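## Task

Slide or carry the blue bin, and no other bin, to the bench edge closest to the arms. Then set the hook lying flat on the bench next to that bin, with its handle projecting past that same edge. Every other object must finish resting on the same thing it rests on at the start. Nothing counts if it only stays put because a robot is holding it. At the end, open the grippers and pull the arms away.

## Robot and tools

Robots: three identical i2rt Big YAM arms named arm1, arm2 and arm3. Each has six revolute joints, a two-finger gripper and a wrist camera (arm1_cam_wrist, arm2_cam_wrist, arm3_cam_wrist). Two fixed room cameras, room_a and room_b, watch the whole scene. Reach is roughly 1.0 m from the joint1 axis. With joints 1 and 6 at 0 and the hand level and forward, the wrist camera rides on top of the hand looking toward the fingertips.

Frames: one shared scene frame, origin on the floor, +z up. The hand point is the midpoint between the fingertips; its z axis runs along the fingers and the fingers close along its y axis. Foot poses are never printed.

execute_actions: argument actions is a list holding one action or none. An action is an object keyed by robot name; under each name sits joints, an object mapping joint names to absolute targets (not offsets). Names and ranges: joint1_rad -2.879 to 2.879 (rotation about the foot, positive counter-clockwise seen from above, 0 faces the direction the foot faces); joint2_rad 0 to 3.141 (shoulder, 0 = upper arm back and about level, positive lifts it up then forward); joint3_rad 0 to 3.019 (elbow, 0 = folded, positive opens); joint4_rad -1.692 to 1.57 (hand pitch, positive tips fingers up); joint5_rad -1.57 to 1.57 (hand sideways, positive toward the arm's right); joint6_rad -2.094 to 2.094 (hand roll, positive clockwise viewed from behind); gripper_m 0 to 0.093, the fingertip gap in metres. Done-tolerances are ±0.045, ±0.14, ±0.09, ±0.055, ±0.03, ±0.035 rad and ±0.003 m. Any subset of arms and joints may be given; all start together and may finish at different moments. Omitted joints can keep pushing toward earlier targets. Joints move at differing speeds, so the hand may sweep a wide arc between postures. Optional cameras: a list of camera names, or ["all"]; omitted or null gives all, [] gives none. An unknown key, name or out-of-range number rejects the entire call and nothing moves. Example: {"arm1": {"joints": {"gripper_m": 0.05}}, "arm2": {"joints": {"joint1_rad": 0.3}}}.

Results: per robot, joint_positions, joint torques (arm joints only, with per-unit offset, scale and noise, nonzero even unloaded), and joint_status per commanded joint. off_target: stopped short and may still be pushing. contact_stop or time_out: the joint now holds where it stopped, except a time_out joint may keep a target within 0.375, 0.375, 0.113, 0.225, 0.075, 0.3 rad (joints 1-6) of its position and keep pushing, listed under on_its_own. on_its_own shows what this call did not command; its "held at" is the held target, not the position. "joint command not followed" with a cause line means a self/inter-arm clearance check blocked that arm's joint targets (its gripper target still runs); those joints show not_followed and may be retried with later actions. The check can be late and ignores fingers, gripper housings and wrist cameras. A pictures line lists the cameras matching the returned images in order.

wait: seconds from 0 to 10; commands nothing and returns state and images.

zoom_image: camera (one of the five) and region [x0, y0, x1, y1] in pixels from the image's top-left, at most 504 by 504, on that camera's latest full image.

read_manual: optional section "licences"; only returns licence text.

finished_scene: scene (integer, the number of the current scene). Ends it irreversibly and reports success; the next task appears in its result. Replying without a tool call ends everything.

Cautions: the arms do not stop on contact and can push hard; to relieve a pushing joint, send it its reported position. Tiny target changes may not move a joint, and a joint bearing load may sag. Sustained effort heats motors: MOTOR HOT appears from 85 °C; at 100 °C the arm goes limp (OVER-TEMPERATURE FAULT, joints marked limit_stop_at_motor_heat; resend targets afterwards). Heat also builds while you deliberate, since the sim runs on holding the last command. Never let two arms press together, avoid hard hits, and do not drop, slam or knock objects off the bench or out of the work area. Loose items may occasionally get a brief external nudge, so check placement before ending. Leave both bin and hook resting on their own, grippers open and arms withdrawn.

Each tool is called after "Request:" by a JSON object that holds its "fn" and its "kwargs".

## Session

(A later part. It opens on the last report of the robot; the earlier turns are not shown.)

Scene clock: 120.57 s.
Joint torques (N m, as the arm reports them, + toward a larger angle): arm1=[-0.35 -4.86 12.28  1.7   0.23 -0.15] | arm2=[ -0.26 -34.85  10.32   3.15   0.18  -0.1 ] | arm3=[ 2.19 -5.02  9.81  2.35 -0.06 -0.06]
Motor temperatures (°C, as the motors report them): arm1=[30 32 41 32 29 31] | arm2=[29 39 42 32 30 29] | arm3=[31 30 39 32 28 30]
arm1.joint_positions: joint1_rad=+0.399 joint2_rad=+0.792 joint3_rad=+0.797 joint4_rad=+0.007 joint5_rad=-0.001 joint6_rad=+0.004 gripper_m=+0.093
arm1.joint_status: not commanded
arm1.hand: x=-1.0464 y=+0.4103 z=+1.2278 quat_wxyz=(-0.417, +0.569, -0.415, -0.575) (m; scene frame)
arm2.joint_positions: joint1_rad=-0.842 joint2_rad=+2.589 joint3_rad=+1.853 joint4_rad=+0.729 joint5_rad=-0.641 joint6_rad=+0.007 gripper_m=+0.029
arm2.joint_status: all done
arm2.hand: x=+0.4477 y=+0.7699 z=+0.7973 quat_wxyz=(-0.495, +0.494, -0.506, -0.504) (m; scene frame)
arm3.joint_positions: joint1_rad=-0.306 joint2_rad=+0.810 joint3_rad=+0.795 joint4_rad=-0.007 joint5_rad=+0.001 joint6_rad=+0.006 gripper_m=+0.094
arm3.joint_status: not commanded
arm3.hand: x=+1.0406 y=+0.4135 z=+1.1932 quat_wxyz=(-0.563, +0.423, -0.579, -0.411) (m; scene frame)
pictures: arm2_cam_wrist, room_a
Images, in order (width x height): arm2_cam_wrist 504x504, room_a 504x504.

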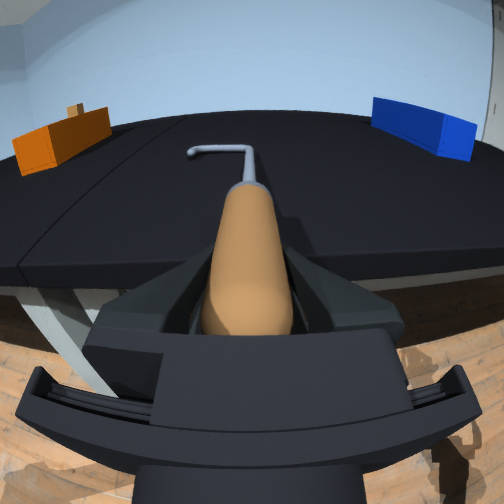

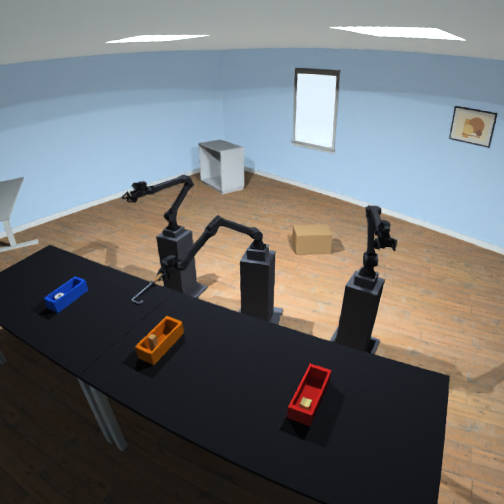

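Request:
{"fn": "execute_actions", "kwargs": {"actions": [{"arm2":{"joints":{"gripper_m":0.07}}}], "cameras": ["arm2_cam_wrist"]}}

Request:
{"fn": "execute_actions", "kwargs": {"actions": [{"arm2":{"joints":{"joint2_rad":2.3}}}], "cameras": ["arm2_cam_wrist"]}}

Scene clock: 126.80 s.
Joint torques (N m, as the arm reports them, + toward a larger angle): arm1=[-0.67 -4.61 12.16  1.7   0.16 -0.18] | arm2=[ -0.28 -30.32  10.48   2.58   0.2   -0.11] | arm3=[ 2.   -5.17  9.89  2.33 -0.06 -0.06]
Motor temperatures (°C, as the motors report them): arm1=[30 32 41 32 29 31] | arm2=[29 39 42 32 30 29] | arm3=[31 30 39 32 28 30]
arm1.joint_positions: joint1_rad=+0.399 joint2_rad=+0.792 joint3_rad=+0.797 joint4_rad=+0.007 joint5_rad=-0.001 joint6_rad=+0.004 gripper_m=+0.093
arm1.joint_status: not commanded
arm1.hand: x=-1.0464 y=+0.4103 z=+1.2278 quat_wxyz=(-0.417, +0.569, -0.415, -0.575) (m; scene frame)
arm2.joint_positions: joint1_rad=-0.842 joint2_rad=+2.540 joint3_rad=+1.853 joint4_rad=+0.744 joint5_rad=-0.641 joint6_rad=+0.007 gripper_m=+0.070
arm2.joint_status: all done
arm2.hand: x=+0.4509 y=+0.7733 z=+0.8419 quat_wxyz=(-0.517, +0.491, -0.484, -0.507) (m; scene frame)
arm3.joint_positions: joint1_rad=-0.306 joint2_rad=+0.810 joint3_rad=+0.795 joint4_rad=-0.007 joint5_rad=+0.001 joint6_rad=+0.006 gripper_m=+0.094
arm3.joint_status: not commanded
arm3.hand: x=+1.0406 y=+0.4135 z=+1.1932 quat_wxyz=(-0.563, +0.423, -0.579, -0.411) (m; scene frame)
pictures: arm2_cam_wrist
Images, in order (width x height): arm2_cam_wrist 504x504.

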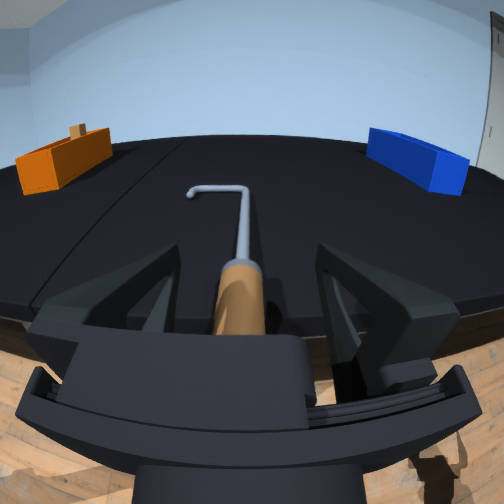

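Scene clock: 128.20 s.
Joint torques (N m, as the arm reports them, + toward a larger angle): arm1=[-0.2  -4.99 12.11  1.83  0.23 -0.18] | arm2=[ -0.22 -28.46   9.67   1.78   0.27  -0.09] | arm3=[ 1.97 -5.18  9.86  2.39 -0.05 -0.05]
Motor temperatures (°C, as the motors report them): arm1=[30 32 41 32 29 31] | arm2=[29 39 42 32 30 29] | arm3=[31 30 39 32 28 30]
arm1.joint_positions: joint1_rad=+0.399 joint2_rad=+0.792 joint3_rad=+0.797 joint4_rad=+0.007 joint5_rad=-0.001 joint6_rad=+0.004 gripper_m=+0.093
arm1.joint_status: not commanded
arm1.hand: x=-1.0464 y=+0.4103 z=+1.2278 quat_wxyz=(-0.417, +0.569, -0.415, -0.575) (m; scene frame)
arm2.joint_positions: joint1_rad=-0.842 joint2_rad=+2.306 joint3_rad=+1.879 joint4_rad=+0.755 joint5_rad=-0.640 joint6_rad=+0.007 gripper_m=+0.070
arm2.joint_status: all done
arm2.hand: x=+0.4502 y=+0.7687 z=+1.0590 quat_wxyz=(-0.606, +0.471, -0.384, -0.514) (m; scene frame)
arm3.joint_positions: joint1_rad=-0.306 joint2_rad=+0.810 joint3_rad=+0.795 joint4_rad=-0.007 joint5_rad=+0.001 joint6_rad=+0.006 gripper_m=+0.094
arm3.joint_status: not commanded
arm3.hand: x=+1.0406 y=+0.4135 z=+1.1932 quat_wxyz=(-0.563, +0.423, -0.579, -0.411) (m; scene frame)
pictures: arm2_cam_wrist
Images, in order (width x height): arm2_cam_wrist 504x504.

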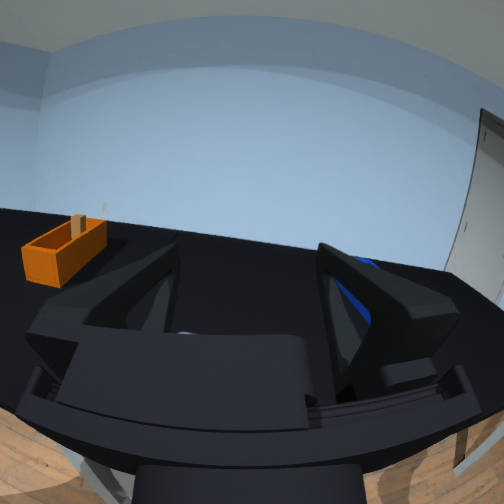

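Request:
{"fn": "execute_actions", "kwargs": {"actions": [{"arm2":{"joints":{"joint1_rad":0.3,"joint2_rad":0.8,"joint3_rad":0.8,"joint4_rad":0,"joint5_rad":0}},"arm3":{"joints":{"joint1_rad":0.1,"joint2_rad":2.35,"joint3_rad":2.01,"joint4_rad":0.65,"joint5_rad":0.653}}}], "cameras": []}}

Request:
{"fn": "execute_actions", "kwargs": {"actions": [{"arm3":{"joints":{"joint1_rad":0.657,"joint2_rad":2.47}}}], "cameras": ["arm3_cam_wrist"]}}

Scene clock: 141.53 s.
Joint torques (N m, as the arm reports them, + toward a larger angle): arm1=[-0.14 -4.68 12.2   1.76  0.19 -0.22] | arm2=[-0.71 -5.39  9.73  1.73  0.16 -0.08] | arm3=[  1.8  -28.74  12.96   2.1   -0.03  -0.08]
Motor temperatures (°C, as the motors report them): arm1=[30 31 41 32 29 31] | arm2=[29 38 41 32 30 29] | arm3=[31 30 40 32 28 30]
arm1.joint_positions: joint1_rad=+0.399 joint2_rad=+0.792 joint3_rad=+0.797 joint4_rad=+0.007 joint5_rad=-0.001 joint6_rad=+0.004 gripper_m=+0.093
arm1.joint_status: not commanded
arm1.hand: x=-1.0464 y=+0.4103 z=+1.2278 quat_wxyz=(-0.417, +0.569, -0.415, -0.575) (m; scene frame)
arm2.joint_positions: joint1_rad=+0.299 joint2_rad=+0.798 joint3_rad=+0.792 joint4_rad=+0.005 joint5_rad=-0.002 joint6_rad=+0.004 gripper_m=+0.070
arm2.joint_status: all done
arm2.hand: x=-0.1986 y=+0.3889 z=+1.2348 quat_wxyz=(-0.359, +0.604, -0.363, -0.612) (m; scene frame)
arm3.joint_positions: joint1_rad=+0.098 joint2_rad=+2.365 joint3_rad=+1.957 joint4_rad=+0.639 joint5_rad=+0.651 joint6_rad=+0.006 gripper_m=+0.094
arm3.joint_status: all done
arm3.hand: x=+0.9264 y=+0.8964 z=+0.9925 quat_wxyz=(-0.645, +0.269, -0.582, -0.415) (m; scene frame)
pictures: none
No camera images: the call's "cameras" was empty. Leave "cameras" out to get every camera's image.

Scene clock: 143.47 s.
Joint torques (N m, as the arm reports them, + toward a larger angle): arm1=[-0.49 -4.91 12.22  1.51  0.18 -0.15] | arm2=[-0.5  -5.29  9.74  1.73  0.16 -0.08] | arm3=[  2.1  -30.41  11.58   2.38  -0.03  -0.05]
Motor temperatures (°C, as the motors report them): arm1=[30 31 41 32 29 31] | arm2=[29 38 41 32 30 29] | arm3=[31 30 40 32 28 30]
arm1.joint_positions: joint1_rad=+0.399 joint2_rad=+0.792 joint3_rad=+0.797 joint4_rad=+0.007 joint5_rad=-0.001 joint6_rad=+0.004 gripper_m=+0.093
arm1.joint_status: not commanded
arm1.hand: x=-1.0464 y=+0.4103 z=+1.2278 quat_wxyz=(-0.417, +0.569, -0.415, -0.575) (m; scene frame)
arm2.joint_positions: joint1_rad=+0.299 joint2_rad=+0.798 joint3_rad=+0.792 joint4_rad=+0.005 joint5_rad=-0.002 joint6_rad=+0.004 gripper_m=+0.070
arm2.joint_status: not commanded
arm2.hand: x=-0.1986 y=+0.3889 z=+1.2348 quat_wxyz=(-0.359, +0.604, -0.363, -0.612) (m; scene frame)
arm3.joint_positions: joint1_rad=+0.647 joint2_rad=+2.502 joint3_rad=+1.967 joint4_rad=+0.639 joint5_rad=+0.653 joint6_rad=+0.005 gripper_m=+0.094
arm3.joint_status: all done
arm3.hand: x=+0.4487 y=+0.7799 z=+0.8767 quat_wxyz=(-0.504, +0.463, -0.499, -0.532) (m; scene frame)
pictures: arm3_cam_wrist
Images, in order (width x height): arm3_cam_wrist 504x504.

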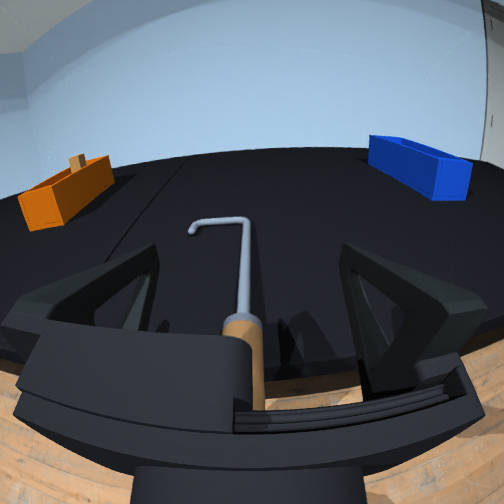

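Request:
{"fn": "execute_actions", "kwargs": {"actions": [{"arm3":{"joints":{"joint1_rad":0.665,"joint2_rad":2.57,"joint4_rad":0.635}}}], "cameras": ["arm3_cam_wrist"]}}

Scene clock: 147.47 s.
Joint torques (N m, as the arm reports them, + toward a larger angle): arm1=[-1.18 -5.49 12.19  1.88  0.16 -0.18] | arm2=[-0.74 -5.35  9.76  1.72  0.15 -0.09] | arm3=[  2.88 -30.12  11.22   1.86  -0.06  -0.04]
Motor temperatures (°C, as the motors report them): arm1=[30 31 41 32 29 31] | arm2=[29 37 41 32 30 29] | arm3=[31 31 40 32 28 30]
arm1.joint_positions: joint1_rad=+0.399 joint2_rad=+0.792 joint3_rad=+0.797 joint4_rad=+0.007 joint5_rad=-0.001 joint6_rad=+0.004 gripper_m=+0.093
arm1.joint_status: not commanded
arm1.hand: x=-1.0464 y=+0.4103 z=+1.2278 quat_wxyz=(-0.417, +0.569, -0.415, -0.575) (m; scene frame)
arm2.joint_positions: joint1_rad=+0.299 joint2_rad=+0.798 joint3_rad=+0.792 joint4_rad=+0.005 joint5_rad=-0.002 joint6_rad=+0.004 gripper_m=+0.070
arm2.joint_status: not commanded
arm2.hand: x=-0.1986 y=+0.3889 z=+1.2348 quat_wxyz=(-0.359, +0.604, -0.363, -0.612) (m; scene frame)
arm3.joint_positions: joint1_rad=+0.651 joint2_rad=+2.592 joint3_rad=+1.967 joint4_rad=+0.637 joint5_rad=+0.654 joint6_rad=+0.004 gripper_m=+0.094
arm3.joint_status: all done
arm3.hand: x=+0.4482 y=+0.7743 z=+0.7962 quat_wxyz=(-0.500, +0.497, -0.503, -0.501) (m; scene frame)
pictures: arm3_cam_wrist
Images, in order (width x height): arm3_cam_wrist 504x504.

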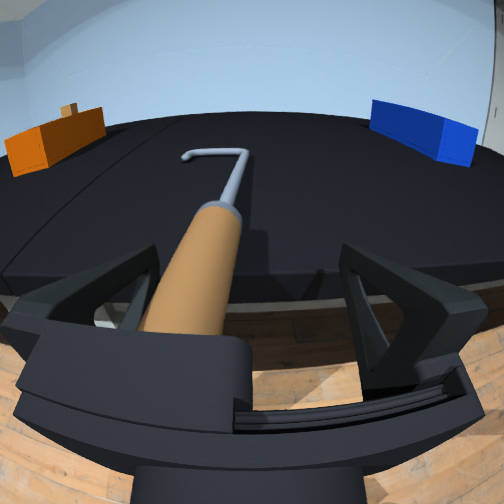

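Request:
{"fn": "execute_actions", "kwargs": {"actions": [{"arm3":{"joints":{"gripper_m":0}}}], "cameras": ["arm3_cam_wrist","room_a"]}}

Scene clock: 151.17 s.
Joint torques (N m, as the arm reports them, + toward a larger angle): arm1=[-0.48 -4.54 12.27  1.66  0.17 -0.14] | arm2=[-0.77 -5.34  9.74  1.72  0.15 -0.09] | arm3=[  2.64 -29.84  11.23   1.82   0.01  -0.05]
Motor temperatures (°C, as the motors report them): arm1=[30 31 41 32 29 31] | arm2=[29 37 41 32 30 29] | arm3=[31 32 41 32 28 30]
arm1.joint_positions: joint1_rad=+0.399 joint2_rad=+0.792 joint3_rad=+0.797 joint4_rad=+0.007 joint5_rad=-0.001 joint6_rad=+0.004 gripper_m=+0.093
arm1.joint_status: not commanded
arm1.hand: x=-1.0464 y=+0.4103 z=+1.2278 quat_wxyz=(-0.417, +0.569, -0.415, -0.575) (m; scene frame)
arm2.joint_positions: joint1_rad=+0.299 joint2_rad=+0.798 joint3_rad=+0.792 joint4_rad=+0.005 joint5_rad=-0.002 joint6_rad=+0.004 gripper_m=+0.070
arm2.joint_status: not commanded
arm2.hand: x=-0.1986 y=+0.3889 z=+1.2348 quat_wxyz=(-0.359, +0.604, -0.363, -0.612) (m; scene frame)
arm3.joint_positions: joint1_rad=+0.653 joint2_rad=+2.592 joint3_rad=+1.967 joint4_rad=+0.637 joint5_rad=+0.652 joint6_rad=+0.004 gripper_m=+0.029
arm3.joint_status: gripper_m off_target (ended at +0.029, target +0.000)
arm3.hand: x=+0.4467 y=+0.7736 z=+0.7962 quat_wxyz=(-0.499, +0.498, -0.502, -0.501) (m; scene frame)
pictures: arm3_cam_wrist, room_a
Images, in order (width x height): arm3_cam_wrist 504x504, room_a 504x504.

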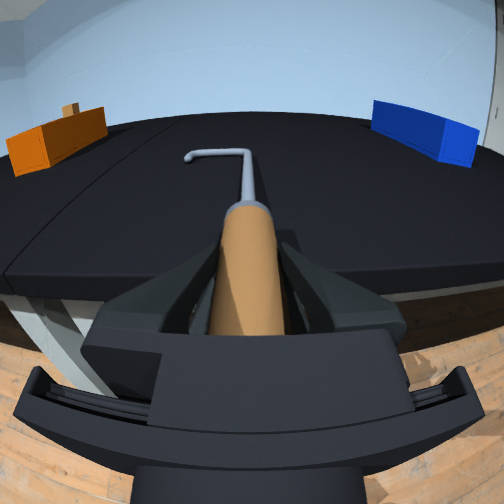

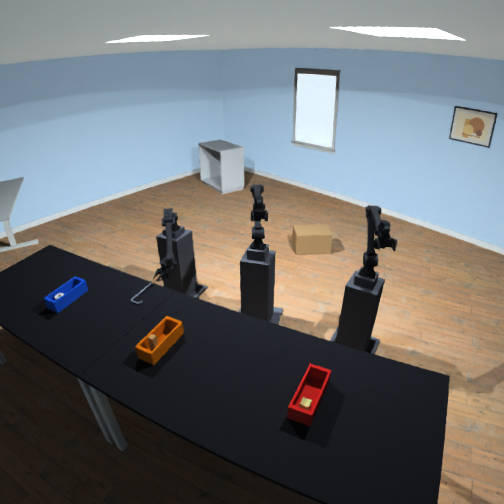

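Request:
{"fn": "execute_actions", "kwargs": {"actions": [{"arm3":{"joints":{"joint2_rad":2.47,"joint6_rad":-0.7,"joint4_rad":0.67}}}], "cameras": ["arm3_cam_wrist"]}}

Request:
{"fn": "execute_actions", "kwargs": {"actions": [{"arm3":{"joints":{"joint2_rad":2.38,"joint6_rad":-1.58}}}], "cameras": ["arm3_cam_wrist","room_a"]}}

Scene clock: 156.93 s.
Joint torques (N m, as the arm reports them, + toward a larger angle): arm1=[-0.38 -4.82 12.23  1.67  0.16 -0.16] | arm2=[-0.65 -5.42  9.76  1.73  0.16 -0.09] | arm3=[  2.23 -32.43  11.54   3.01  -0.03  -0.17]
Motor temperatures (°C, as the motors report them): arm1=[30 31 41 32 29 31] | arm2=[29 36 41 32 29 29] | arm3=[31 32 41 32 28 30]
arm1.joint_positions: joint1_rad=+0.399 joint2_rad=+0.792 joint3_rad=+0.797 joint4_rad=+0.007 joint5_rad=-0.001 joint6_rad=+0.004 gripper_m=+0.093
arm1.joint_status: not commanded
arm1.hand: x=-1.0464 y=+0.4103 z=+1.2278 quat_wxyz=(-0.417, +0.569, -0.415, -0.575) (m; scene frame)
arm2.joint_positions: joint1_rad=+0.299 joint2_rad=+0.798 joint3_rad=+0.792 joint4_rad=+0.005 joint5_rad=-0.002 joint6_rad=+0.004 gripper_m=+0.070
arm2.joint_status: not commanded
arm2.hand: x=-0.1986 y=+0.3889 z=+1.2348 quat_wxyz=(-0.359, +0.604, -0.363, -0.612) (m; scene frame)
arm3.joint_positions: joint1_rad=+0.654 joint2_rad=+2.522 joint3_rad=+1.967 joint4_rad=+0.642 joint5_rad=+0.652 joint6_rad=-0.680 gripper_m=+0.029
arm3.joint_status: all done
arm3.hand: x=+0.4437 y=+0.7765 z=+0.8592 quat_wxyz=(-0.650, +0.611, -0.311, -0.329) (m; scene frame)
pictures: arm3_cam_wrist
Images, in order (width x height): arm3_cam_wrist 504x504.

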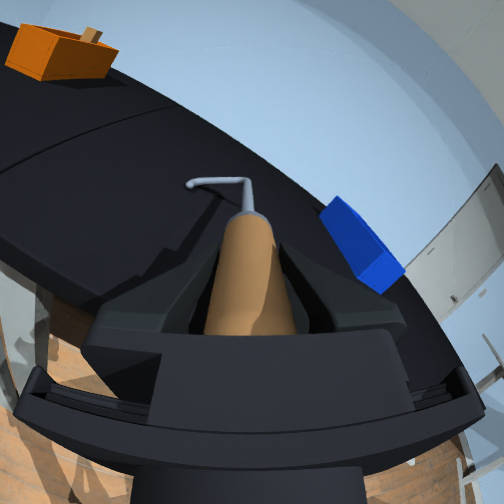

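Scene clock: 158.80 s.
Joint torques (N m, as the arm reports them, + toward a larger angle): arm1=[-0.71 -5.04 12.18  1.77  0.2  -0.21] | arm2=[-0.71 -5.32  9.74  1.75  0.16 -0.09] | arm3=[  2.37 -32.6   11.83   3.05  -0.18  -0.24]
Motor temperatures (°C, as the motors report them): arm1=[30 31 41 32 29 31] | arm2=[29 36 41 32 29 29] | arm3=[31 33 41 32 28 30]
arm1.joint_positions: joint1_rad=+0.399 joint2_rad=+0.792 joint3_rad=+0.797 joint4_rad=+0.007 joint5_rad=-0.001 joint6_rad=+0.004 gripper_m=+0.093
arm1.joint_status: not commanded
arm1.hand: x=-1.0464 y=+0.4103 z=+1.2278 quat_wxyz=(-0.417, +0.569, -0.415, -0.575) (m; scene frame)
arm2.joint_positions: joint1_rad=+0.299 joint2_rad=+0.798 joint3_rad=+0.792 joint4_rad=+0.005 joint5_rad=-0.002 joint6_rad=+0.004 gripper_m=+0.070
arm2.joint_status: not commanded
arm2.hand: x=-0.1986 y=+0.3889 z=+1.2348 quat_wxyz=(-0.359, +0.604, -0.363, -0.612) (m; scene frame)
arm3.joint_positions: joint1_rad=+0.654 joint2_rad=+2.436 joint3_rad=+1.967 joint4_rad=+0.642 joint5_rad=+0.657 joint6_rad=-1.547 gripper_m=+0.029
arm3.joint_status: all done
arm3.hand: x=+0.4446 y=+0.7755 z=+0.9349 quat_wxyz=(-0.750, +0.659, -0.045, -0.043) (m; scene frame)
pictures: arm3_cam_wrist, room_a
Images, in order (width x height): arm3_cam_wrist 504x504, room_a 504x504.

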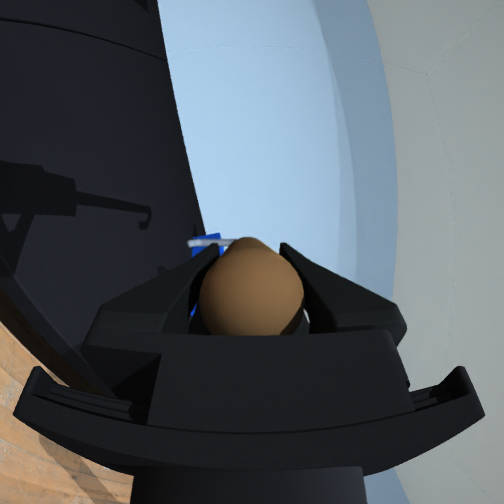

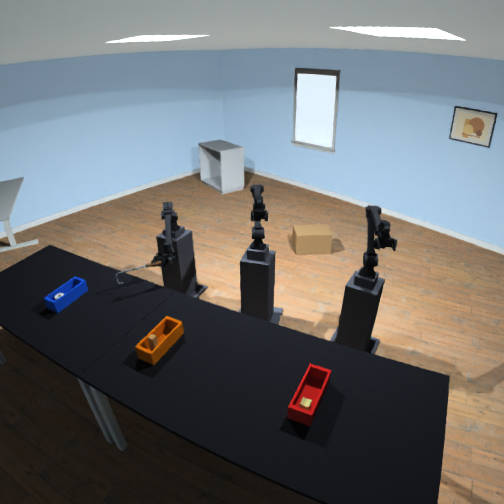

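Request:
{"fn": "execute_actions", "kwargs": {"actions": [{"arm3":{"joints":{"joint1_rad":0.3,"joint2_rad":2.17,"joint3_rad":1.85,"joint4_rad":0.48,"joint5_rad":0.0}}}], "cameras": ["arm3_cam_wrist","room_a"]}}

Scene clock: 169.60 s.
Joint torques (N m, as the arm reports them, + toward a larger angle): arm1=[-0.59 -5.17 12.14  1.79  0.17 -0.18] | arm2=[-0.66 -5.29  9.76  1.75  0.17 -0.09] | arm3=[  0.62 -30.64  10.4    2.96   0.04  -0.19]
Motor temperatures (°C, as the motors report them): arm1=[30 31 41 32 29 31] | arm2=[29 35 41 32 29 29] | arm3=[31 34 41 32 28 30]
arm1.joint_positions: joint1_rad=+0.399 joint2_rad=+0.792 joint3_rad=+0.797 joint4_rad=+0.007 joint5_rad=-0.001 joint6_rad=+0.004 gripper_m=+0.093
arm1.joint_status: not commanded
arm1.hand: x=-1.0464 y=+0.4103 z=+1.2278 quat_wxyz=(-0.417, +0.569, -0.415, -0.575) (m; scene frame)
arm2.joint_positions: joint1_rad=+0.299 joint2_rad=+0.798 joint3_rad=+0.792 joint4_rad=+0.005 joint5_rad=-0.002 joint6_rad=+0.004 gripper_m=+0.070
arm2.joint_status: not commanded
arm2.hand: x=-0.1986 y=+0.3889 z=+1.2348 quat_wxyz=(-0.359, +0.604, -0.363, -0.612) (m; scene frame)
arm3.joint_positions: joint1_rad=+0.309 joint2_rad=+2.219 joint3_rad=+1.829 joint4_rad=+0.456 joint5_rad=-0.002 joint6_rad=-1.552 gripper_m=+0.029
arm3.joint_status: all done
arm3.hand: x=+0.6348 y=+0.8563 z=+1.0092 quat_wxyz=(-0.717, +0.680, +0.100, -0.118) (m; scene frame)
pictures: arm3_cam_wrist, room_a
Images, in order (width x height): arm3_cam_wrist 504x504, room_a 504x504.

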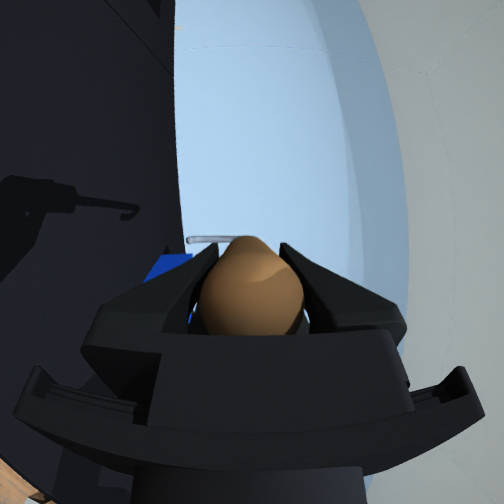

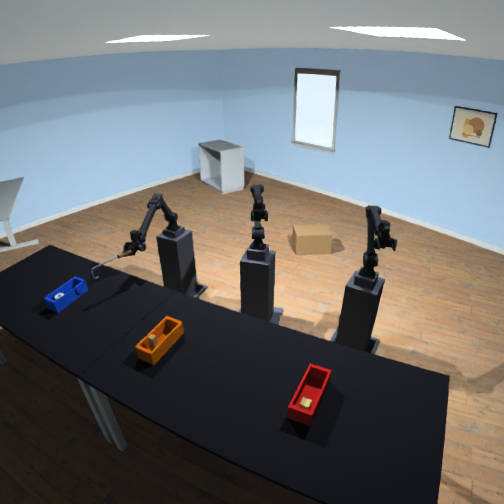

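Yaw is stable.

Request:
{"fn": "execute_actions", "kwargs": {"actions": [{"arm3":{"joints":{"joint1_rad":-0.085,"joint5_rad":-0.6,"joint3_rad":1.84}}}], "cameras": ["arm3_cam_wrist","room_a","room_b"]}}

Request:
{"fn": "zoom_image", "kwargs": {"camera": "room_a", "region": [0, 200, 200, 340]}}

Request:
{"fn": "zoom_image", "kwargs": {"camera": "room_b", "region": [300, 110, 440, 230]}}

Scene clock: 175.33 s.
Joint torques (N m, as the arm reports them, + toward a larger angle): arm1=[-0.31 -4.53 12.34  1.7   0.17 -0.13] | arm2=[-0.63 -5.3   9.73  1.75  0.15 -0.1 ] | arm3=[  0.97 -30.04  10.14   2.88   0.07  -0.17]
Motor temperatures (°C, as the motors report them): arm1=[30 31 41 32 29 31] | arm2=[29 35 41 32 29 29] | arm3=[31 34 41 32 28 30]
arm1.joint_positions: joint1_rad=+0.399 joint2_rad=+0.792 joint3_rad=+0.797 joint4_rad=+0.007 joint5_rad=-0.001 joint6_rad=+0.004 gripper_m=+0.093
arm1.joint_status: not commanded
arm1.hand: x=-1.0464 y=+0.4103 z=+1.2278 quat_wxyz=(-0.417, +0.569, -0.415, -0.575) (m; scene frame)
arm2.joint_positions: joint1_rad=+0.299 joint2_rad=+0.798 joint3_rad=+0.792 joint4_rad=+0.005 joint5_rad=-0.002 joint6_rad=+0.004 gripper_m=+0.070
arm2.joint_status: not commanded
arm2.hand: x=-0.1986 y=+0.3889 z=+1.2348 quat_wxyz=(-0.359, +0.604, -0.363, -0.612) (m; scene frame)
arm3.joint_positions: joint1_rad=-0.075 joint2_rad=+2.219 joint3_rad=+1.821 joint4_rad=+0.456 joint5_rad=-0.602 joint6_rad=-1.552 gripper_m=+0.029
arm3.joint_status: all done
arm3.hand: x=+0.8783 y=+0.8722 z=+1.0038 quat_wxyz=(-0.697, +0.668, +0.185, -0.182) (m; scene frame)
pictures: arm3_cam_wrist, room_a, room_b
Images, in order (width x height): arm3_cam_wrist 504x504, room_a 504x504, room_b 504x504.

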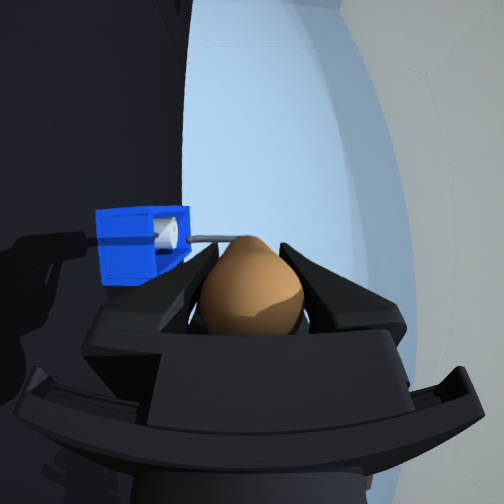

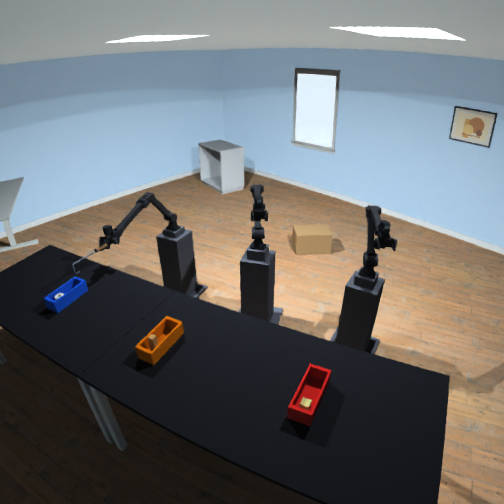

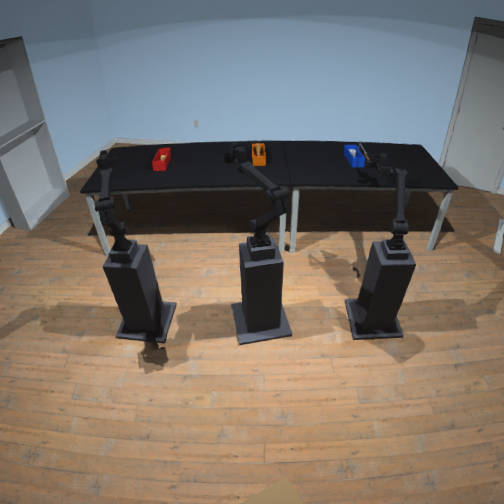

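Region (0, 200, 200, 340) of room_a's 504x504 image, scaled by 2.520, with more detail than that image has; it fills the top 353 rows of this view, and the rest is white.

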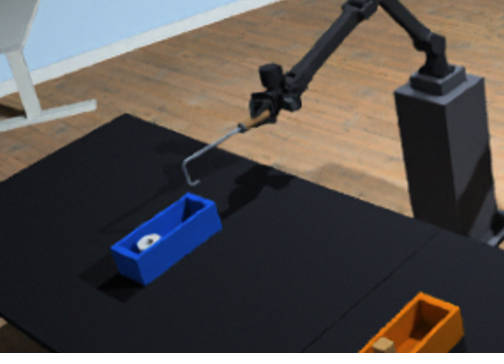

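Region (300, 110, 440, 230) of room_b's 504x504 image, scaled by 3.600, with more detail than that image has; it fills the top 432 rows of this view, and the rest is white.

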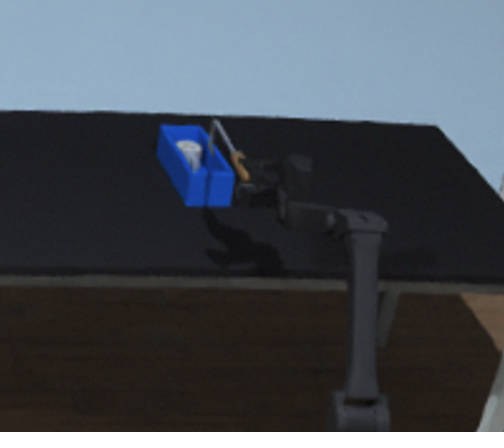

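Request:
{"fn": "execute_actions", "kwargs": {"actions": [{"arm3":{"joints":{"joint2_rad":2.25,"joint1_rad":-0.095}}}], "cameras": ["arm3_cam_wrist","room_a"]}}

Request:
{"fn": "zoom_image", "kwargs": {"camera": "room_a", "region": [0, 200, 200, 340]}}

Scene clock: 180.87 s.
Joint torques (N m, as the arm reports them, + toward a larger angle): arm1=[-0.05 -4.76 12.22  1.54  0.18 -0.18] | arm2=[-0.47 -5.32  9.79  1.72  0.16 -0.09] | arm3=[  0.63 -29.17   9.91   2.31   0.02   0.11]
Motor temperatures (°C, as the motors report them): arm1=[30 31 41 32 29 31] | arm2=[29 35 41 32 29 29] | arm3=[31 34 41 32 28 30]
arm1.joint_positions: joint1_rad=+0.399 joint2_rad=+0.792 joint3_rad=+0.797 joint4_rad=+0.007 joint5_rad=-0.001 joint6_rad=+0.004 gripper_m=+0.093
arm1.joint_status: not commanded
arm1.hand: x=-1.0464 y=+0.4103 z=+1.2278 quat_wxyz=(-0.417, +0.569, -0.415, -0.575) (m; scene frame)
arm2.joint_positions: joint1_rad=+0.299 joint2_rad=+0.798 joint3_rad=+0.792 joint4_rad=+0.005 joint5_rad=-0.002 joint6_rad=+0.004 gripper_m=+0.070
arm2.joint_status: not commanded
arm2.hand: x=-0.1986 y=+0.3889 z=+1.2348 quat_wxyz=(-0.359, +0.604, -0.363, -0.612) (m; scene frame)
arm3.joint_positions: joint1_rad=-0.082 joint2_rad=+2.283 joint3_rad=+1.821 joint4_rad=+0.472 joint5_rad=-0.602 joint6_rad=-1.583 gripper_m=+0.029
arm3.joint_status: all done
arm3.hand: x=+0.8855 y=+0.8782 z=+0.9527 quat_wxyz=(-0.685, +0.682, +0.187, -0.175) (m; scene frame)
pictures: arm3_cam_wrist, room_a
Images, in order (width x height): arm3_cam_wrist 504x504, room_a 504x504.

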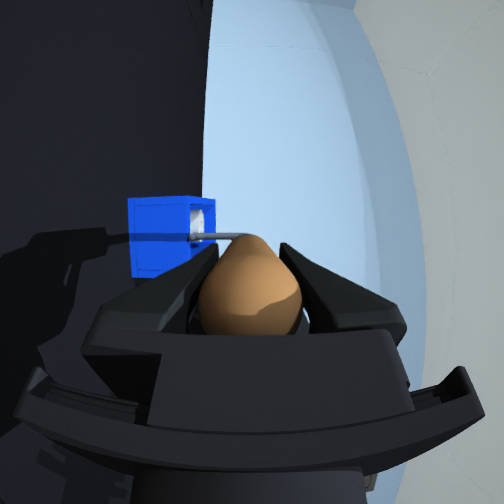

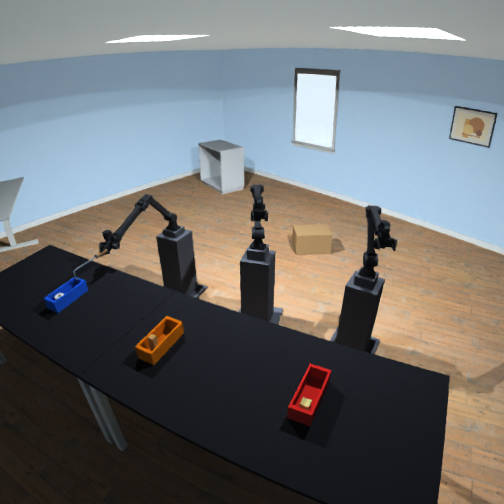

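Region (0, 200, 200, 340) of room_a's 504x504 image, scaled by 2.520, with more detail than that image has; it fills the top 353 rows of this view, and the rest is white.

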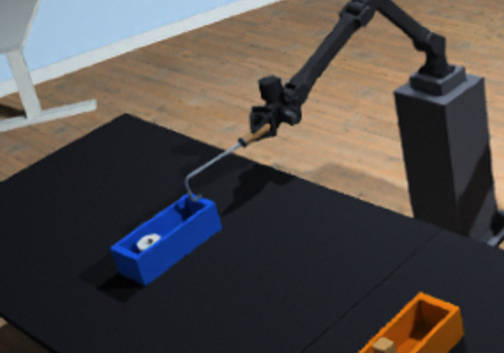

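Request:
{"fn": "execute_actions", "kwargs": {"actions": [{"arm3":{"joints":{"joint2_rad":2.3,"joint3_rad":2.08,"joint4_rad":0.37,"joint1_rad":-0.085}}}], "cameras": ["arm3_cam_wrist"]}}

Request:
{"fn": "execute_actions", "kwargs": {"actions": [{"arm3":{"joints":{"joint2_rad":2.39,"joint4_rad":0.42}}}], "cameras": ["arm3_cam_wrist","room_a"]}}

Request:
{"fn": "zoom_image", "kwargs": {"camera": "room_a", "region": [0, 200, 200, 340]}}

Scene clock: 191.17 s.
Joint torques (N m, as the arm reports them, + toward a larger angle): arm1=[-0.35 -4.58 12.07  1.57  0.2  -0.17] | arm2=[-0.67 -4.95  9.75  1.74  0.16 -0.1 ] | arm3=[  1.19 -31.56  17.21   2.81   0.01  -0.07]
Motor temperatures (°C, as the motors report them): arm1=[30 31 41 32 29 31] | arm2=[29 35 41 32 29 29] | arm3=[31 34 42 32 28 30]
arm1.joint_positions: joint1_rad=+0.399 joint2_rad=+0.792 joint3_rad=+0.797 joint4_rad=+0.007 joint5_rad=-0.001 joint6_rad=+0.004 gripper_m=+0.093
arm1.joint_status: not commanded
arm1.hand: x=-1.0464 y=+0.4103 z=+1.2278 quat_wxyz=(-0.417, +0.569, -0.415, -0.575) (m; scene frame)
arm2.joint_positions: joint1_rad=+0.299 joint2_rad=+0.798 joint3_rad=+0.792 joint4_rad=+0.005 joint5_rad=-0.002 joint6_rad=+0.004 gripper_m=+0.070
arm2.joint_status: not commanded
arm2.hand: x=-0.1986 y=+0.3889 z=+1.2348 quat_wxyz=(-0.359, +0.604, -0.363, -0.612) (m; scene frame)
arm3.joint_positions: joint1_rad=-0.082 joint2_rad=+2.346 joint3_rad=+1.977 joint4_rad=+0.348 joint5_rad=-0.601 joint6_rad=-1.563 gripper_m=+0.029
arm3.joint_status: joint3_rad time_out (moved +0.156 of +0.259); the others done
arm3.on_its_own: joint3_rad reads +1.977 and still pushes toward +2.080 since a time_out
arm3.hand: x=+0.8880 y=+0.9072 z=+0.9597 quat_wxyz=(-0.673, +0.694, +0.176, -0.185) (m; scene frame)
pictures: arm3_cam_wrist
Images, in order (width x height): arm3_cam_wrist 504x504.

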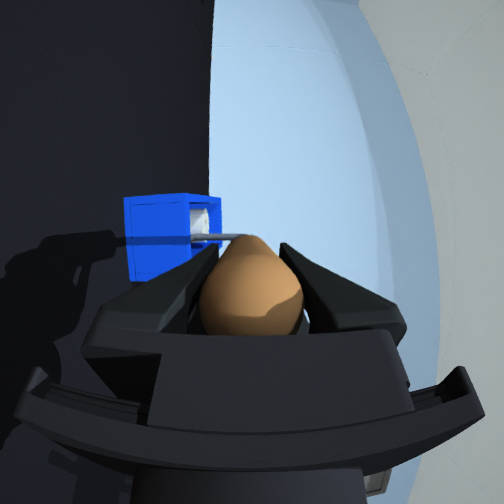

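not run: a stop came earlier in this reply.

This scene's latest camera images include none from room_a. They are from: arm3_cam_wrist. Call execute_actions without "cameras", or with room_a in "cameras", to get its image.

Request:
{"fn": "execute_actions", "kwargs": {"actions": [{"arm3":{"joints":{"joint2_rad":2.36,"joint3_rad":2.06,"joint4_rad":0.4}}}], "cameras": ["arm3_cam_wrist","room_a"]}}

Request:
{"fn": "zoom_image", "kwargs": {"camera": "room_a", "region": [0, 200, 200, 340]}}

Scene clock: 195.63 s.
Joint torques (N m, as the arm reports them, + toward a larger angle): arm1=[-0.72 -4.8  12.09  1.63  0.17 -0.2 ] | arm2=[-0.73 -5.47  9.75  1.75  0.16 -0.08] | arm3=[  1.04 -32.8   15.31   3.31  -0.01   0.01]
Motor temperatures (°C, as the motors report them): arm1=[30 31 41 32 29 31] | arm2=[29 35 41 32 29 29] | arm3=[31 34 43 32 28 30]
arm1.joint_positions: joint1_rad=+0.399 joint2_rad=+0.792 joint3_rad=+0.797 joint4_rad=+0.007 joint5_rad=-0.001 joint6_rad=+0.004 gripper_m=+0.093
arm1.joint_status: not commanded
arm1.hand: x=-1.0464 y=+0.4103 z=+1.2278 quat_wxyz=(-0.417, +0.569, -0.415, -0.575) (m; scene frame)
arm2.joint_positions: joint1_rad=+0.299 joint2_rad=+0.798 joint3_rad=+0.792 joint4_rad=+0.005 joint5_rad=-0.002 joint6_rad=+0.004 gripper_m=+0.070
arm2.joint_status: not commanded
arm2.hand: x=-0.1986 y=+0.3889 z=+1.2348 quat_wxyz=(-0.359, +0.604, -0.363, -0.612) (m; scene frame)
arm3.joint_positions: joint1_rad=-0.082 joint2_rad=+2.417 joint3_rad=+1.977 joint4_rad=+0.367 joint5_rad=-0.601 joint6_rad=-1.570 gripper_m=+0.029
arm3.joint_status: all done
arm3.hand: x=+0.8886 y=+0.9105 z=+0.9004 quat_wxyz=(-0.656, +0.711, +0.172, -0.189) (m; scene frame)
pictures: arm3_cam_wrist, room_a
Images, in order (width x height): arm3_cam_wrist 504x504, room_a 504x504.

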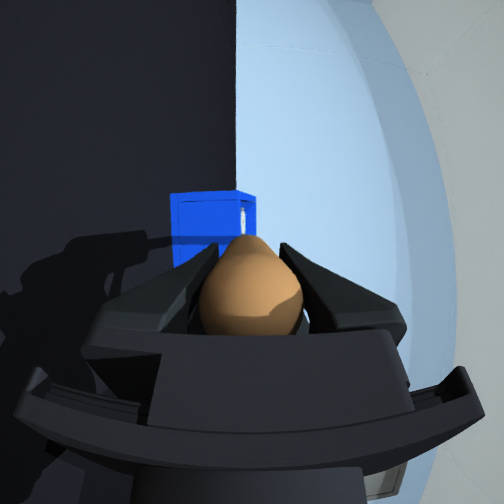

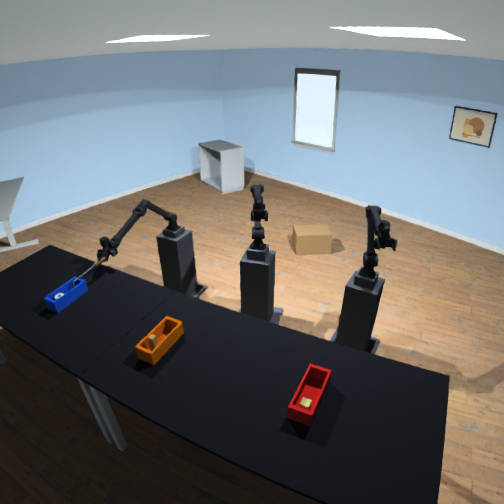

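Region (0, 200, 200, 340) of room_a's 504x504 image, scaled by 2.520, with more detail than that image has; it fills the top 353 rows of this view, and the rest is white.

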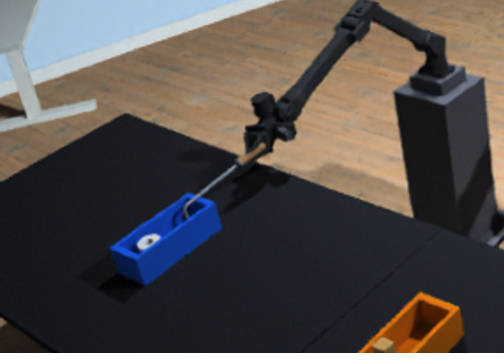

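Request:
{"fn": "execute_actions", "kwargs": {"actions": [{"arm3":{"joints":{"joint1_rad":-0.1,"joint2_rad":2.145,"joint3_rad":1.5,"joint4_rad":0.66,"joint5_rad":-0.62}}}], "cameras": ["room_a"]}}

Request:
{"fn": "execute_actions", "kwargs": {"actions": [{"arm3":{"joints":{"joint1_rad":-0.12,"joint2_rad":1.95,"joint3_rad":1.115,"joint4_rad":0.845,"joint5_rad":-0.637}}}], "cameras": ["room_a","arm3_cam_wrist"]}}

Request:
{"fn": "zoom_image", "kwargs": {"camera": "room_a", "region": [20, 200, 220, 340]}}

Scene clock: 207.63 s.
Joint torques (N m, as the arm reports them, + toward a larger angle): arm1=[-0.06 -4.46 12.25  1.49  0.19 -0.14] | arm2=[-0.64 -5.33  9.77  1.73  0.15 -0.09] | arm3=[  0.39 -27.76   8.77   2.78  -0.03   0.04]
Motor temperatures (°C, as the motors report them): arm1=[30 31 42 32 29 31] | arm2=[29 35 41 32 29 29] | arm3=[31 35 44 32 28 30]
arm1.joint_positions: joint1_rad=+0.399 joint2_rad=+0.792 joint3_rad=+0.797 joint4_rad=+0.007 joint5_rad=-0.001 joint6_rad=+0.004 gripper_m=+0.093
arm1.joint_status: not commanded
arm1.hand: x=-1.0464 y=+0.4103 z=+1.2278 quat_wxyz=(-0.417, +0.569, -0.415, -0.575) (m; scene frame)
arm2.joint_positions: joint1_rad=+0.299 joint2_rad=+0.798 joint3_rad=+0.792 joint4_rad=+0.005 joint5_rad=-0.002 joint6_rad=+0.004 gripper_m=+0.070
arm2.joint_status: not commanded
arm2.hand: x=-0.1986 y=+0.3889 z=+1.2348 quat_wxyz=(-0.359, +0.604, -0.363, -0.612) (m; scene frame)
arm3.joint_positions: joint1_rad=-0.087 joint2_rad=+2.193 joint3_rad=+1.481 joint4_rad=+0.637 joint5_rad=-0.621 joint6_rad=-1.573 gripper_m=+0.029
arm3.joint_status: all done
arm3.hand: x=+0.8802 y=+0.8000 z=+0.8823 quat_wxyz=(-0.654, +0.709, +0.178, -0.194) (m; scene frame)
pictures: room_a
Images, in order (width x height): room_a 504x504.

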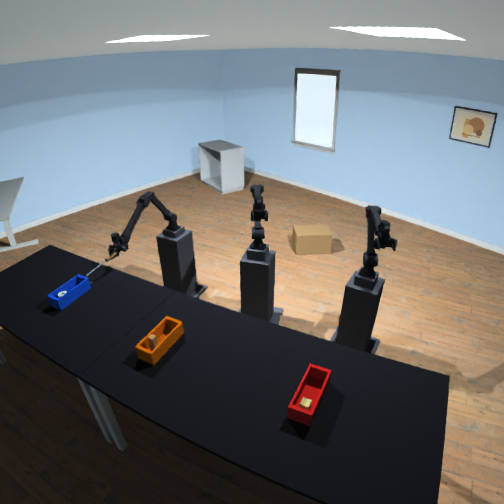

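Scene clock: 208.80 s.
Joint torques (N m, as the arm reports them, + toward a larger angle): arm1=[-0.9  -4.94 12.31  1.67  0.2  -0.15] | arm2=[-0.7  -5.12  9.75  1.74  0.15 -0.09] | arm3=[  0.89 -22.83   7.64   3.46  -0.05  -0.06]
Motor temperatures (°C, as the motors report them): arm1=[30 31 42 32 29 31] | arm2=[29 35 41 32 29 29] | arm3=[31 35 44 32 28 30]
arm1.joint_positions: joint1_rad=+0.399 joint2_rad=+0.792 joint3_rad=+0.797 joint4_rad=+0.007 joint5_rad=-0.001 joint6_rad=+0.004 gripper_m=+0.093
arm1.joint_status: not commanded
arm1.hand: x=-1.0464 y=+0.4103 z=+1.2278 quat_wxyz=(-0.417, +0.569, -0.415, -0.575) (m; scene frame)
arm2.joint_positions: joint1_rad=+0.299 joint2_rad=+0.798 joint3_rad=+0.792 joint4_rad=+0.005 joint5_rad=-0.002 joint6_rad=+0.004 gripper_m=+0.070
arm2.joint_status: not commanded
arm2.hand: x=-0.1986 y=+0.3889 z=+1.2348 quat_wxyz=(-0.359, +0.604, -0.363, -0.612) (m; scene frame)
arm3.joint_positions: joint1_rad=-0.113 joint2_rad=+1.989 joint3_rad=+1.096 joint4_rad=+0.807 joint5_rad=-0.637 joint6_rad=-1.566 gripper_m=+0.029
arm3.joint_status: all done
arm3.hand: x=+0.8866 y=+0.6899 z=+0.8827 quat_wxyz=(-0.650, +0.715, +0.170, -0.194) (m; scene frame)
pictures: arm3_cam_wrist, room_a
Images, in order (width x height): arm3_cam_wrist 504x504, room_a 504x504.

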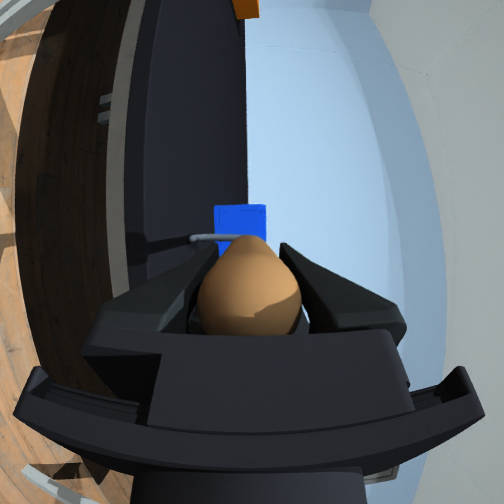

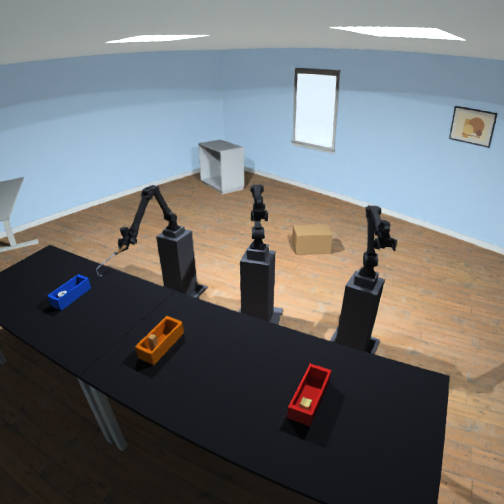

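Region (20, 200, 220, 340) of room_a's 504x504 image, scaled by 2.520, with more detail than that image has; it fills the top 353 rows of this view, and the rest is white.

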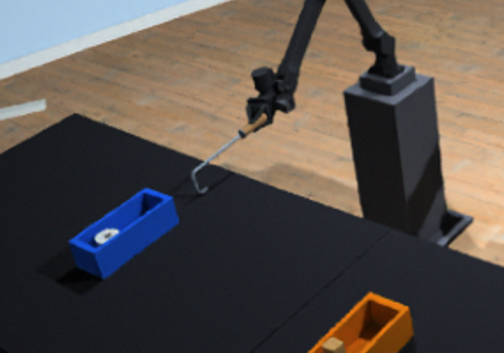

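Request:
{"fn": "execute_actions", "kwargs": {"actions": [{"arm3":{"joints":{"joint1_rad":-0.085,"joint2_rad":2.0,"joint3_rad":1.55,"joint4_rad":0.55,"joint5_rad":-0.61}}}], "cameras": []}}

Request:
{"fn": "execute_actions", "kwargs": {"actions": [{"arm3":{"joints":{"joint2_rad":2.17,"joint3_rad":1.84,"joint4_rad":0.47}}}], "cameras": ["room_a","arm3_cam_wrist"]}}

Request:
{"fn": "zoom_image", "kwargs": {"camera": "room_a", "region": [0, 200, 200, 340]}}

Scene clock: 219.47 s.
Joint torques (N m, as the arm reports them, + toward a larger angle): arm1=[-0.31 -4.38 12.24  1.77  0.2  -0.2 ] | arm2=[-0.72 -5.35  9.76  1.76  0.16 -0.1 ] | arm3=[  2.52 -26.96  14.13   2.9   -0.05  -0.07]
Motor temperatures (°C, as the motors report them): arm1=[30 31 42 32 29 31] | arm2=[29 35 42 32 29 29] | arm3=[31 34 42 32 28 30]
arm1.joint_positions: joint1_rad=+0.399 joint2_rad=+0.792 joint3_rad=+0.797 joint4_rad=+0.007 joint5_rad=-0.001 joint6_rad=+0.004 gripper_m=+0.093
arm1.joint_status: not commanded
arm1.hand: x=-1.0464 y=+0.4103 z=+1.2278 quat_wxyz=(-0.417, +0.569, -0.415, -0.575) (m; scene frame)
arm2.joint_positions: joint1_rad=+0.299 joint2_rad=+0.798 joint3_rad=+0.792 joint4_rad=+0.005 joint5_rad=-0.002 joint6_rad=+0.004 gripper_m=+0.070
arm2.joint_status: not commanded
arm2.hand: x=-0.1986 y=+0.3889 z=+1.2348 quat_wxyz=(-0.359, +0.604, -0.363, -0.612) (m; scene frame)
arm3.joint_positions: joint1_rad=-0.095 joint2_rad=+2.048 joint3_rad=+1.477 joint4_rad=+0.527 joint5_rad=-0.609 joint6_rad=-1.563 gripper_m=+0.029
arm3.joint_status: all done
arm3.hand: x=+0.8878 y=+0.7930 z=+0.9692 quat_wxyz=(-0.666, +0.702, +0.171, -0.186) (m; scene frame)
pictures: none
No camera images: the call's "cameras" was empty. Leave "cameras" out to get every camera's image.

Scene clock: 221.67 s.
Joint torques (N m, as the arm reports them, + toward a larger angle): arm1=[-0.41 -4.93 12.28  1.79  0.21 -0.18] | arm2=[-0.61 -5.28  9.74  1.77  0.16 -0.1 ] | arm3=[  2.27 -30.93  16.72   3.01  -0.03  -0.13]
Motor temperatures (°C, as the motors report them): arm1=[30 31 42 32 29 31] | arm2=[29 35 42 32 29 29] | arm3=[31 34 43 32 28 30]
arm1.joint_positions: joint1_rad=+0.399 joint2_rad=+0.792 joint3_rad=+0.797 joint4_rad=+0.007 joint5_rad=-0.001 joint6_rad=+0.004 gripper_m=+0.093
arm1.joint_status: not commanded
arm1.hand: x=-1.0464 y=+0.4103 z=+1.2278 quat_wxyz=(-0.417, +0.569, -0.415, -0.575) (m; scene frame)
arm2.joint_positions: joint1_rad=+0.299 joint2_rad=+0.798 joint3_rad=+0.792 joint4_rad=+0.005 joint5_rad=-0.002 joint6_rad=+0.004 gripper_m=+0.070
arm2.joint_status: not commanded
arm2.hand: x=-0.1986 y=+0.3889 z=+1.2348 quat_wxyz=(-0.359, +0.604, -0.363, -0.612) (m; scene frame)
arm3.joint_positions: joint1_rad=-0.095 joint2_rad=+2.232 joint3_rad=+1.738 joint4_rad=+0.444 joint5_rad=-0.610 joint6_rad=-1.557 gripper_m=+0.029
arm3.joint_status: joint3_rad time_out (moved +0.261 of +0.363); the others done
arm3.on_its_own: joint3_rad reads +1.738 and still pushes toward +1.840 since a time_out
arm3.hand: x=+0.8942 y=+0.8591 z=+0.9443 quat_wxyz=(-0.663, +0.705, +0.169, -0.189) (m; scene frame)
pictures: arm3_cam_wrist, room_a
Images, in order (width x height): arm3_cam_wrist 504x504, room_a 504x504.

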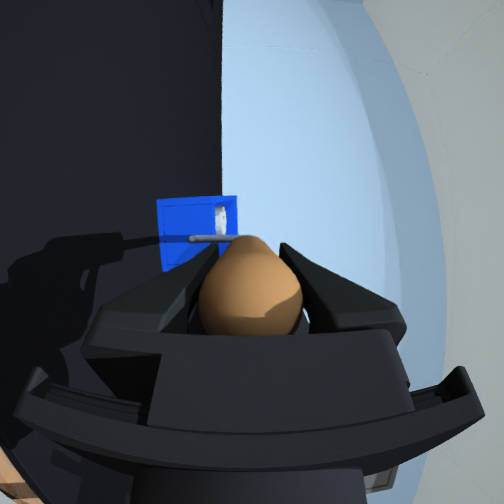

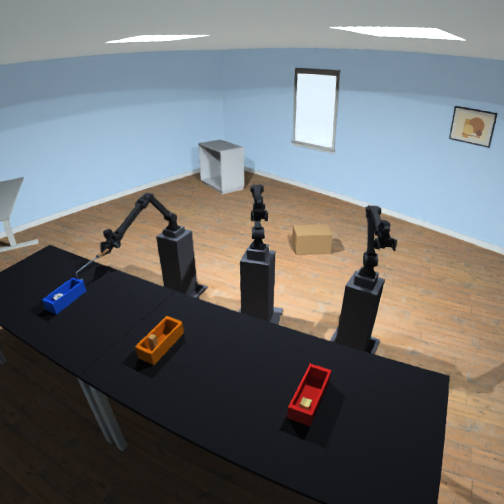

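Region (0, 200, 200, 340) of room_a's 504x504 image, scaled by 2.520, with more detail than that image has; it fills the top 353 rows of this view, and the rest is white.

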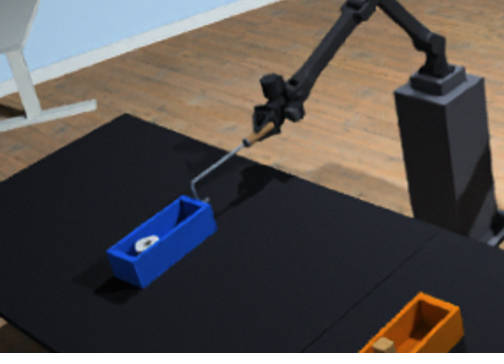

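Request:
{"fn": "execute_actions", "kwargs": {"actions": [{"arm3":{"joints":{"joint2_rad":2.08,"joint3_rad":1.82,"joint1_rad":-0.075}}}], "cameras": []}}

Request:
{"fn": "execute_actions", "kwargs": {"actions": [{"arm3":{"joints":{"joint2_rad":2.25,"joint3_rad":2.26,"joint4_rad":0.25,"joint5_rad":-0.6}}}], "cameras": ["arm3_cam_wrist"]}}

Scene clock: 229.60 s.
Joint torques (N m, as the arm reports them, + toward a larger angle): arm1=[ 0.3  -4.41 12.37  1.56  0.16 -0.16] | arm2=[-0.67 -5.28  9.74  1.71  0.15 -0.1 ] | arm3=[  2.45 -29.09  15.4    3.05   0.    -0.13]
Motor temperatures (°C, as the motors report them): arm1=[30 31 42 32 29 31] | arm2=[29 35 42 32 29 29] | arm3=[31 35 45 32 28 30]
arm1.joint_positions: joint1_rad=+0.399 joint2_rad=+0.792 joint3_rad=+0.797 joint4_rad=+0.007 joint5_rad=-0.001 joint6_rad=+0.004 gripper_m=+0.093
arm1.joint_status: not commanded
arm1.hand: x=-1.0464 y=+0.4103 z=+1.2278 quat_wxyz=(-0.417, +0.569, -0.415, -0.575) (m; scene frame)
arm2.joint_positions: joint1_rad=+0.299 joint2_rad=+0.798 joint3_rad=+0.792 joint4_rad=+0.005 joint5_rad=-0.002 joint6_rad=+0.004 gripper_m=+0.070
arm2.joint_status: not commanded
arm2.hand: x=-0.1986 y=+0.3889 z=+1.2348 quat_wxyz=(-0.359, +0.604, -0.363, -0.612) (m; scene frame)
arm3.joint_positions: joint1_rad=-0.087 joint2_rad=+2.127 joint3_rad=+1.738 joint4_rad=+0.441 joint5_rad=-0.610 joint6_rad=-1.557 gripper_m=+0.029
arm3.joint_status: all done
arm3.hand: x=+0.8859 y=+0.8484 z=+1.0307 quat_wxyz=(-0.696, +0.671, +0.184, -0.180) (m; scene frame)
pictures: none
No camera images: the call's "cameras" was empty. Leave "cameras" out to get every camera's image.

Scene clock: 231.07 s.
Joint torques (N m, as the arm reports them, + toward a larger angle): arm1=[ 0.37 -4.69 12.15  1.68  0.17 -0.14] | arm2=[-0.61 -5.46  9.75  1.73  0.17 -0.09] | arm3=[  2.32 -32.63  16.67   3.21  -0.03  -0.14]
Motor temperatures (°C, as the motors report them): arm1=[30 31 42 32 29 31] | arm2=[29 35 42 32 29 29] | arm3=[31 35 46 32 28 30]
arm1.joint_positions: joint1_rad=+0.399 joint2_rad=+0.792 joint3_rad=+0.797 joint4_rad=+0.007 joint5_rad=-0.001 joint6_rad=+0.004 gripper_m=+0.093
arm1.joint_status: not commanded
arm1.hand: x=-1.0464 y=+0.4103 z=+1.2278 quat_wxyz=(-0.417, +0.569, -0.415, -0.575) (m; scene frame)
arm2.joint_positions: joint1_rad=+0.299 joint2_rad=+0.798 joint3_rad=+0.792 joint4_rad=+0.005 joint5_rad=-0.002 joint6_rad=+0.004 gripper_m=+0.070
arm2.joint_status: not commanded
arm2.hand: x=-0.1986 y=+0.3889 z=+1.2348 quat_wxyz=(-0.359, +0.604, -0.363, -0.612) (m; scene frame)
arm3.joint_positions: joint1_rad=-0.087 joint2_rad=+2.306 joint3_rad=+2.170 joint4_rad=+0.218 joint5_rad=-0.599 joint6_rad=-1.557 gripper_m=+0.029
arm3.joint_status: all done
arm3.hand: x=+0.8937 y=+0.9208 z=+1.0796 quat_wxyz=(-0.707, +0.661, +0.184, -0.173) (m; scene frame)
pictures: arm3_cam_wrist
Images, in order (width x height): arm3_cam_wrist 504x504.

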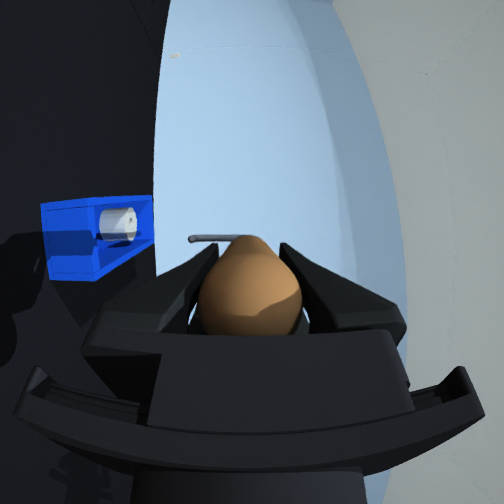

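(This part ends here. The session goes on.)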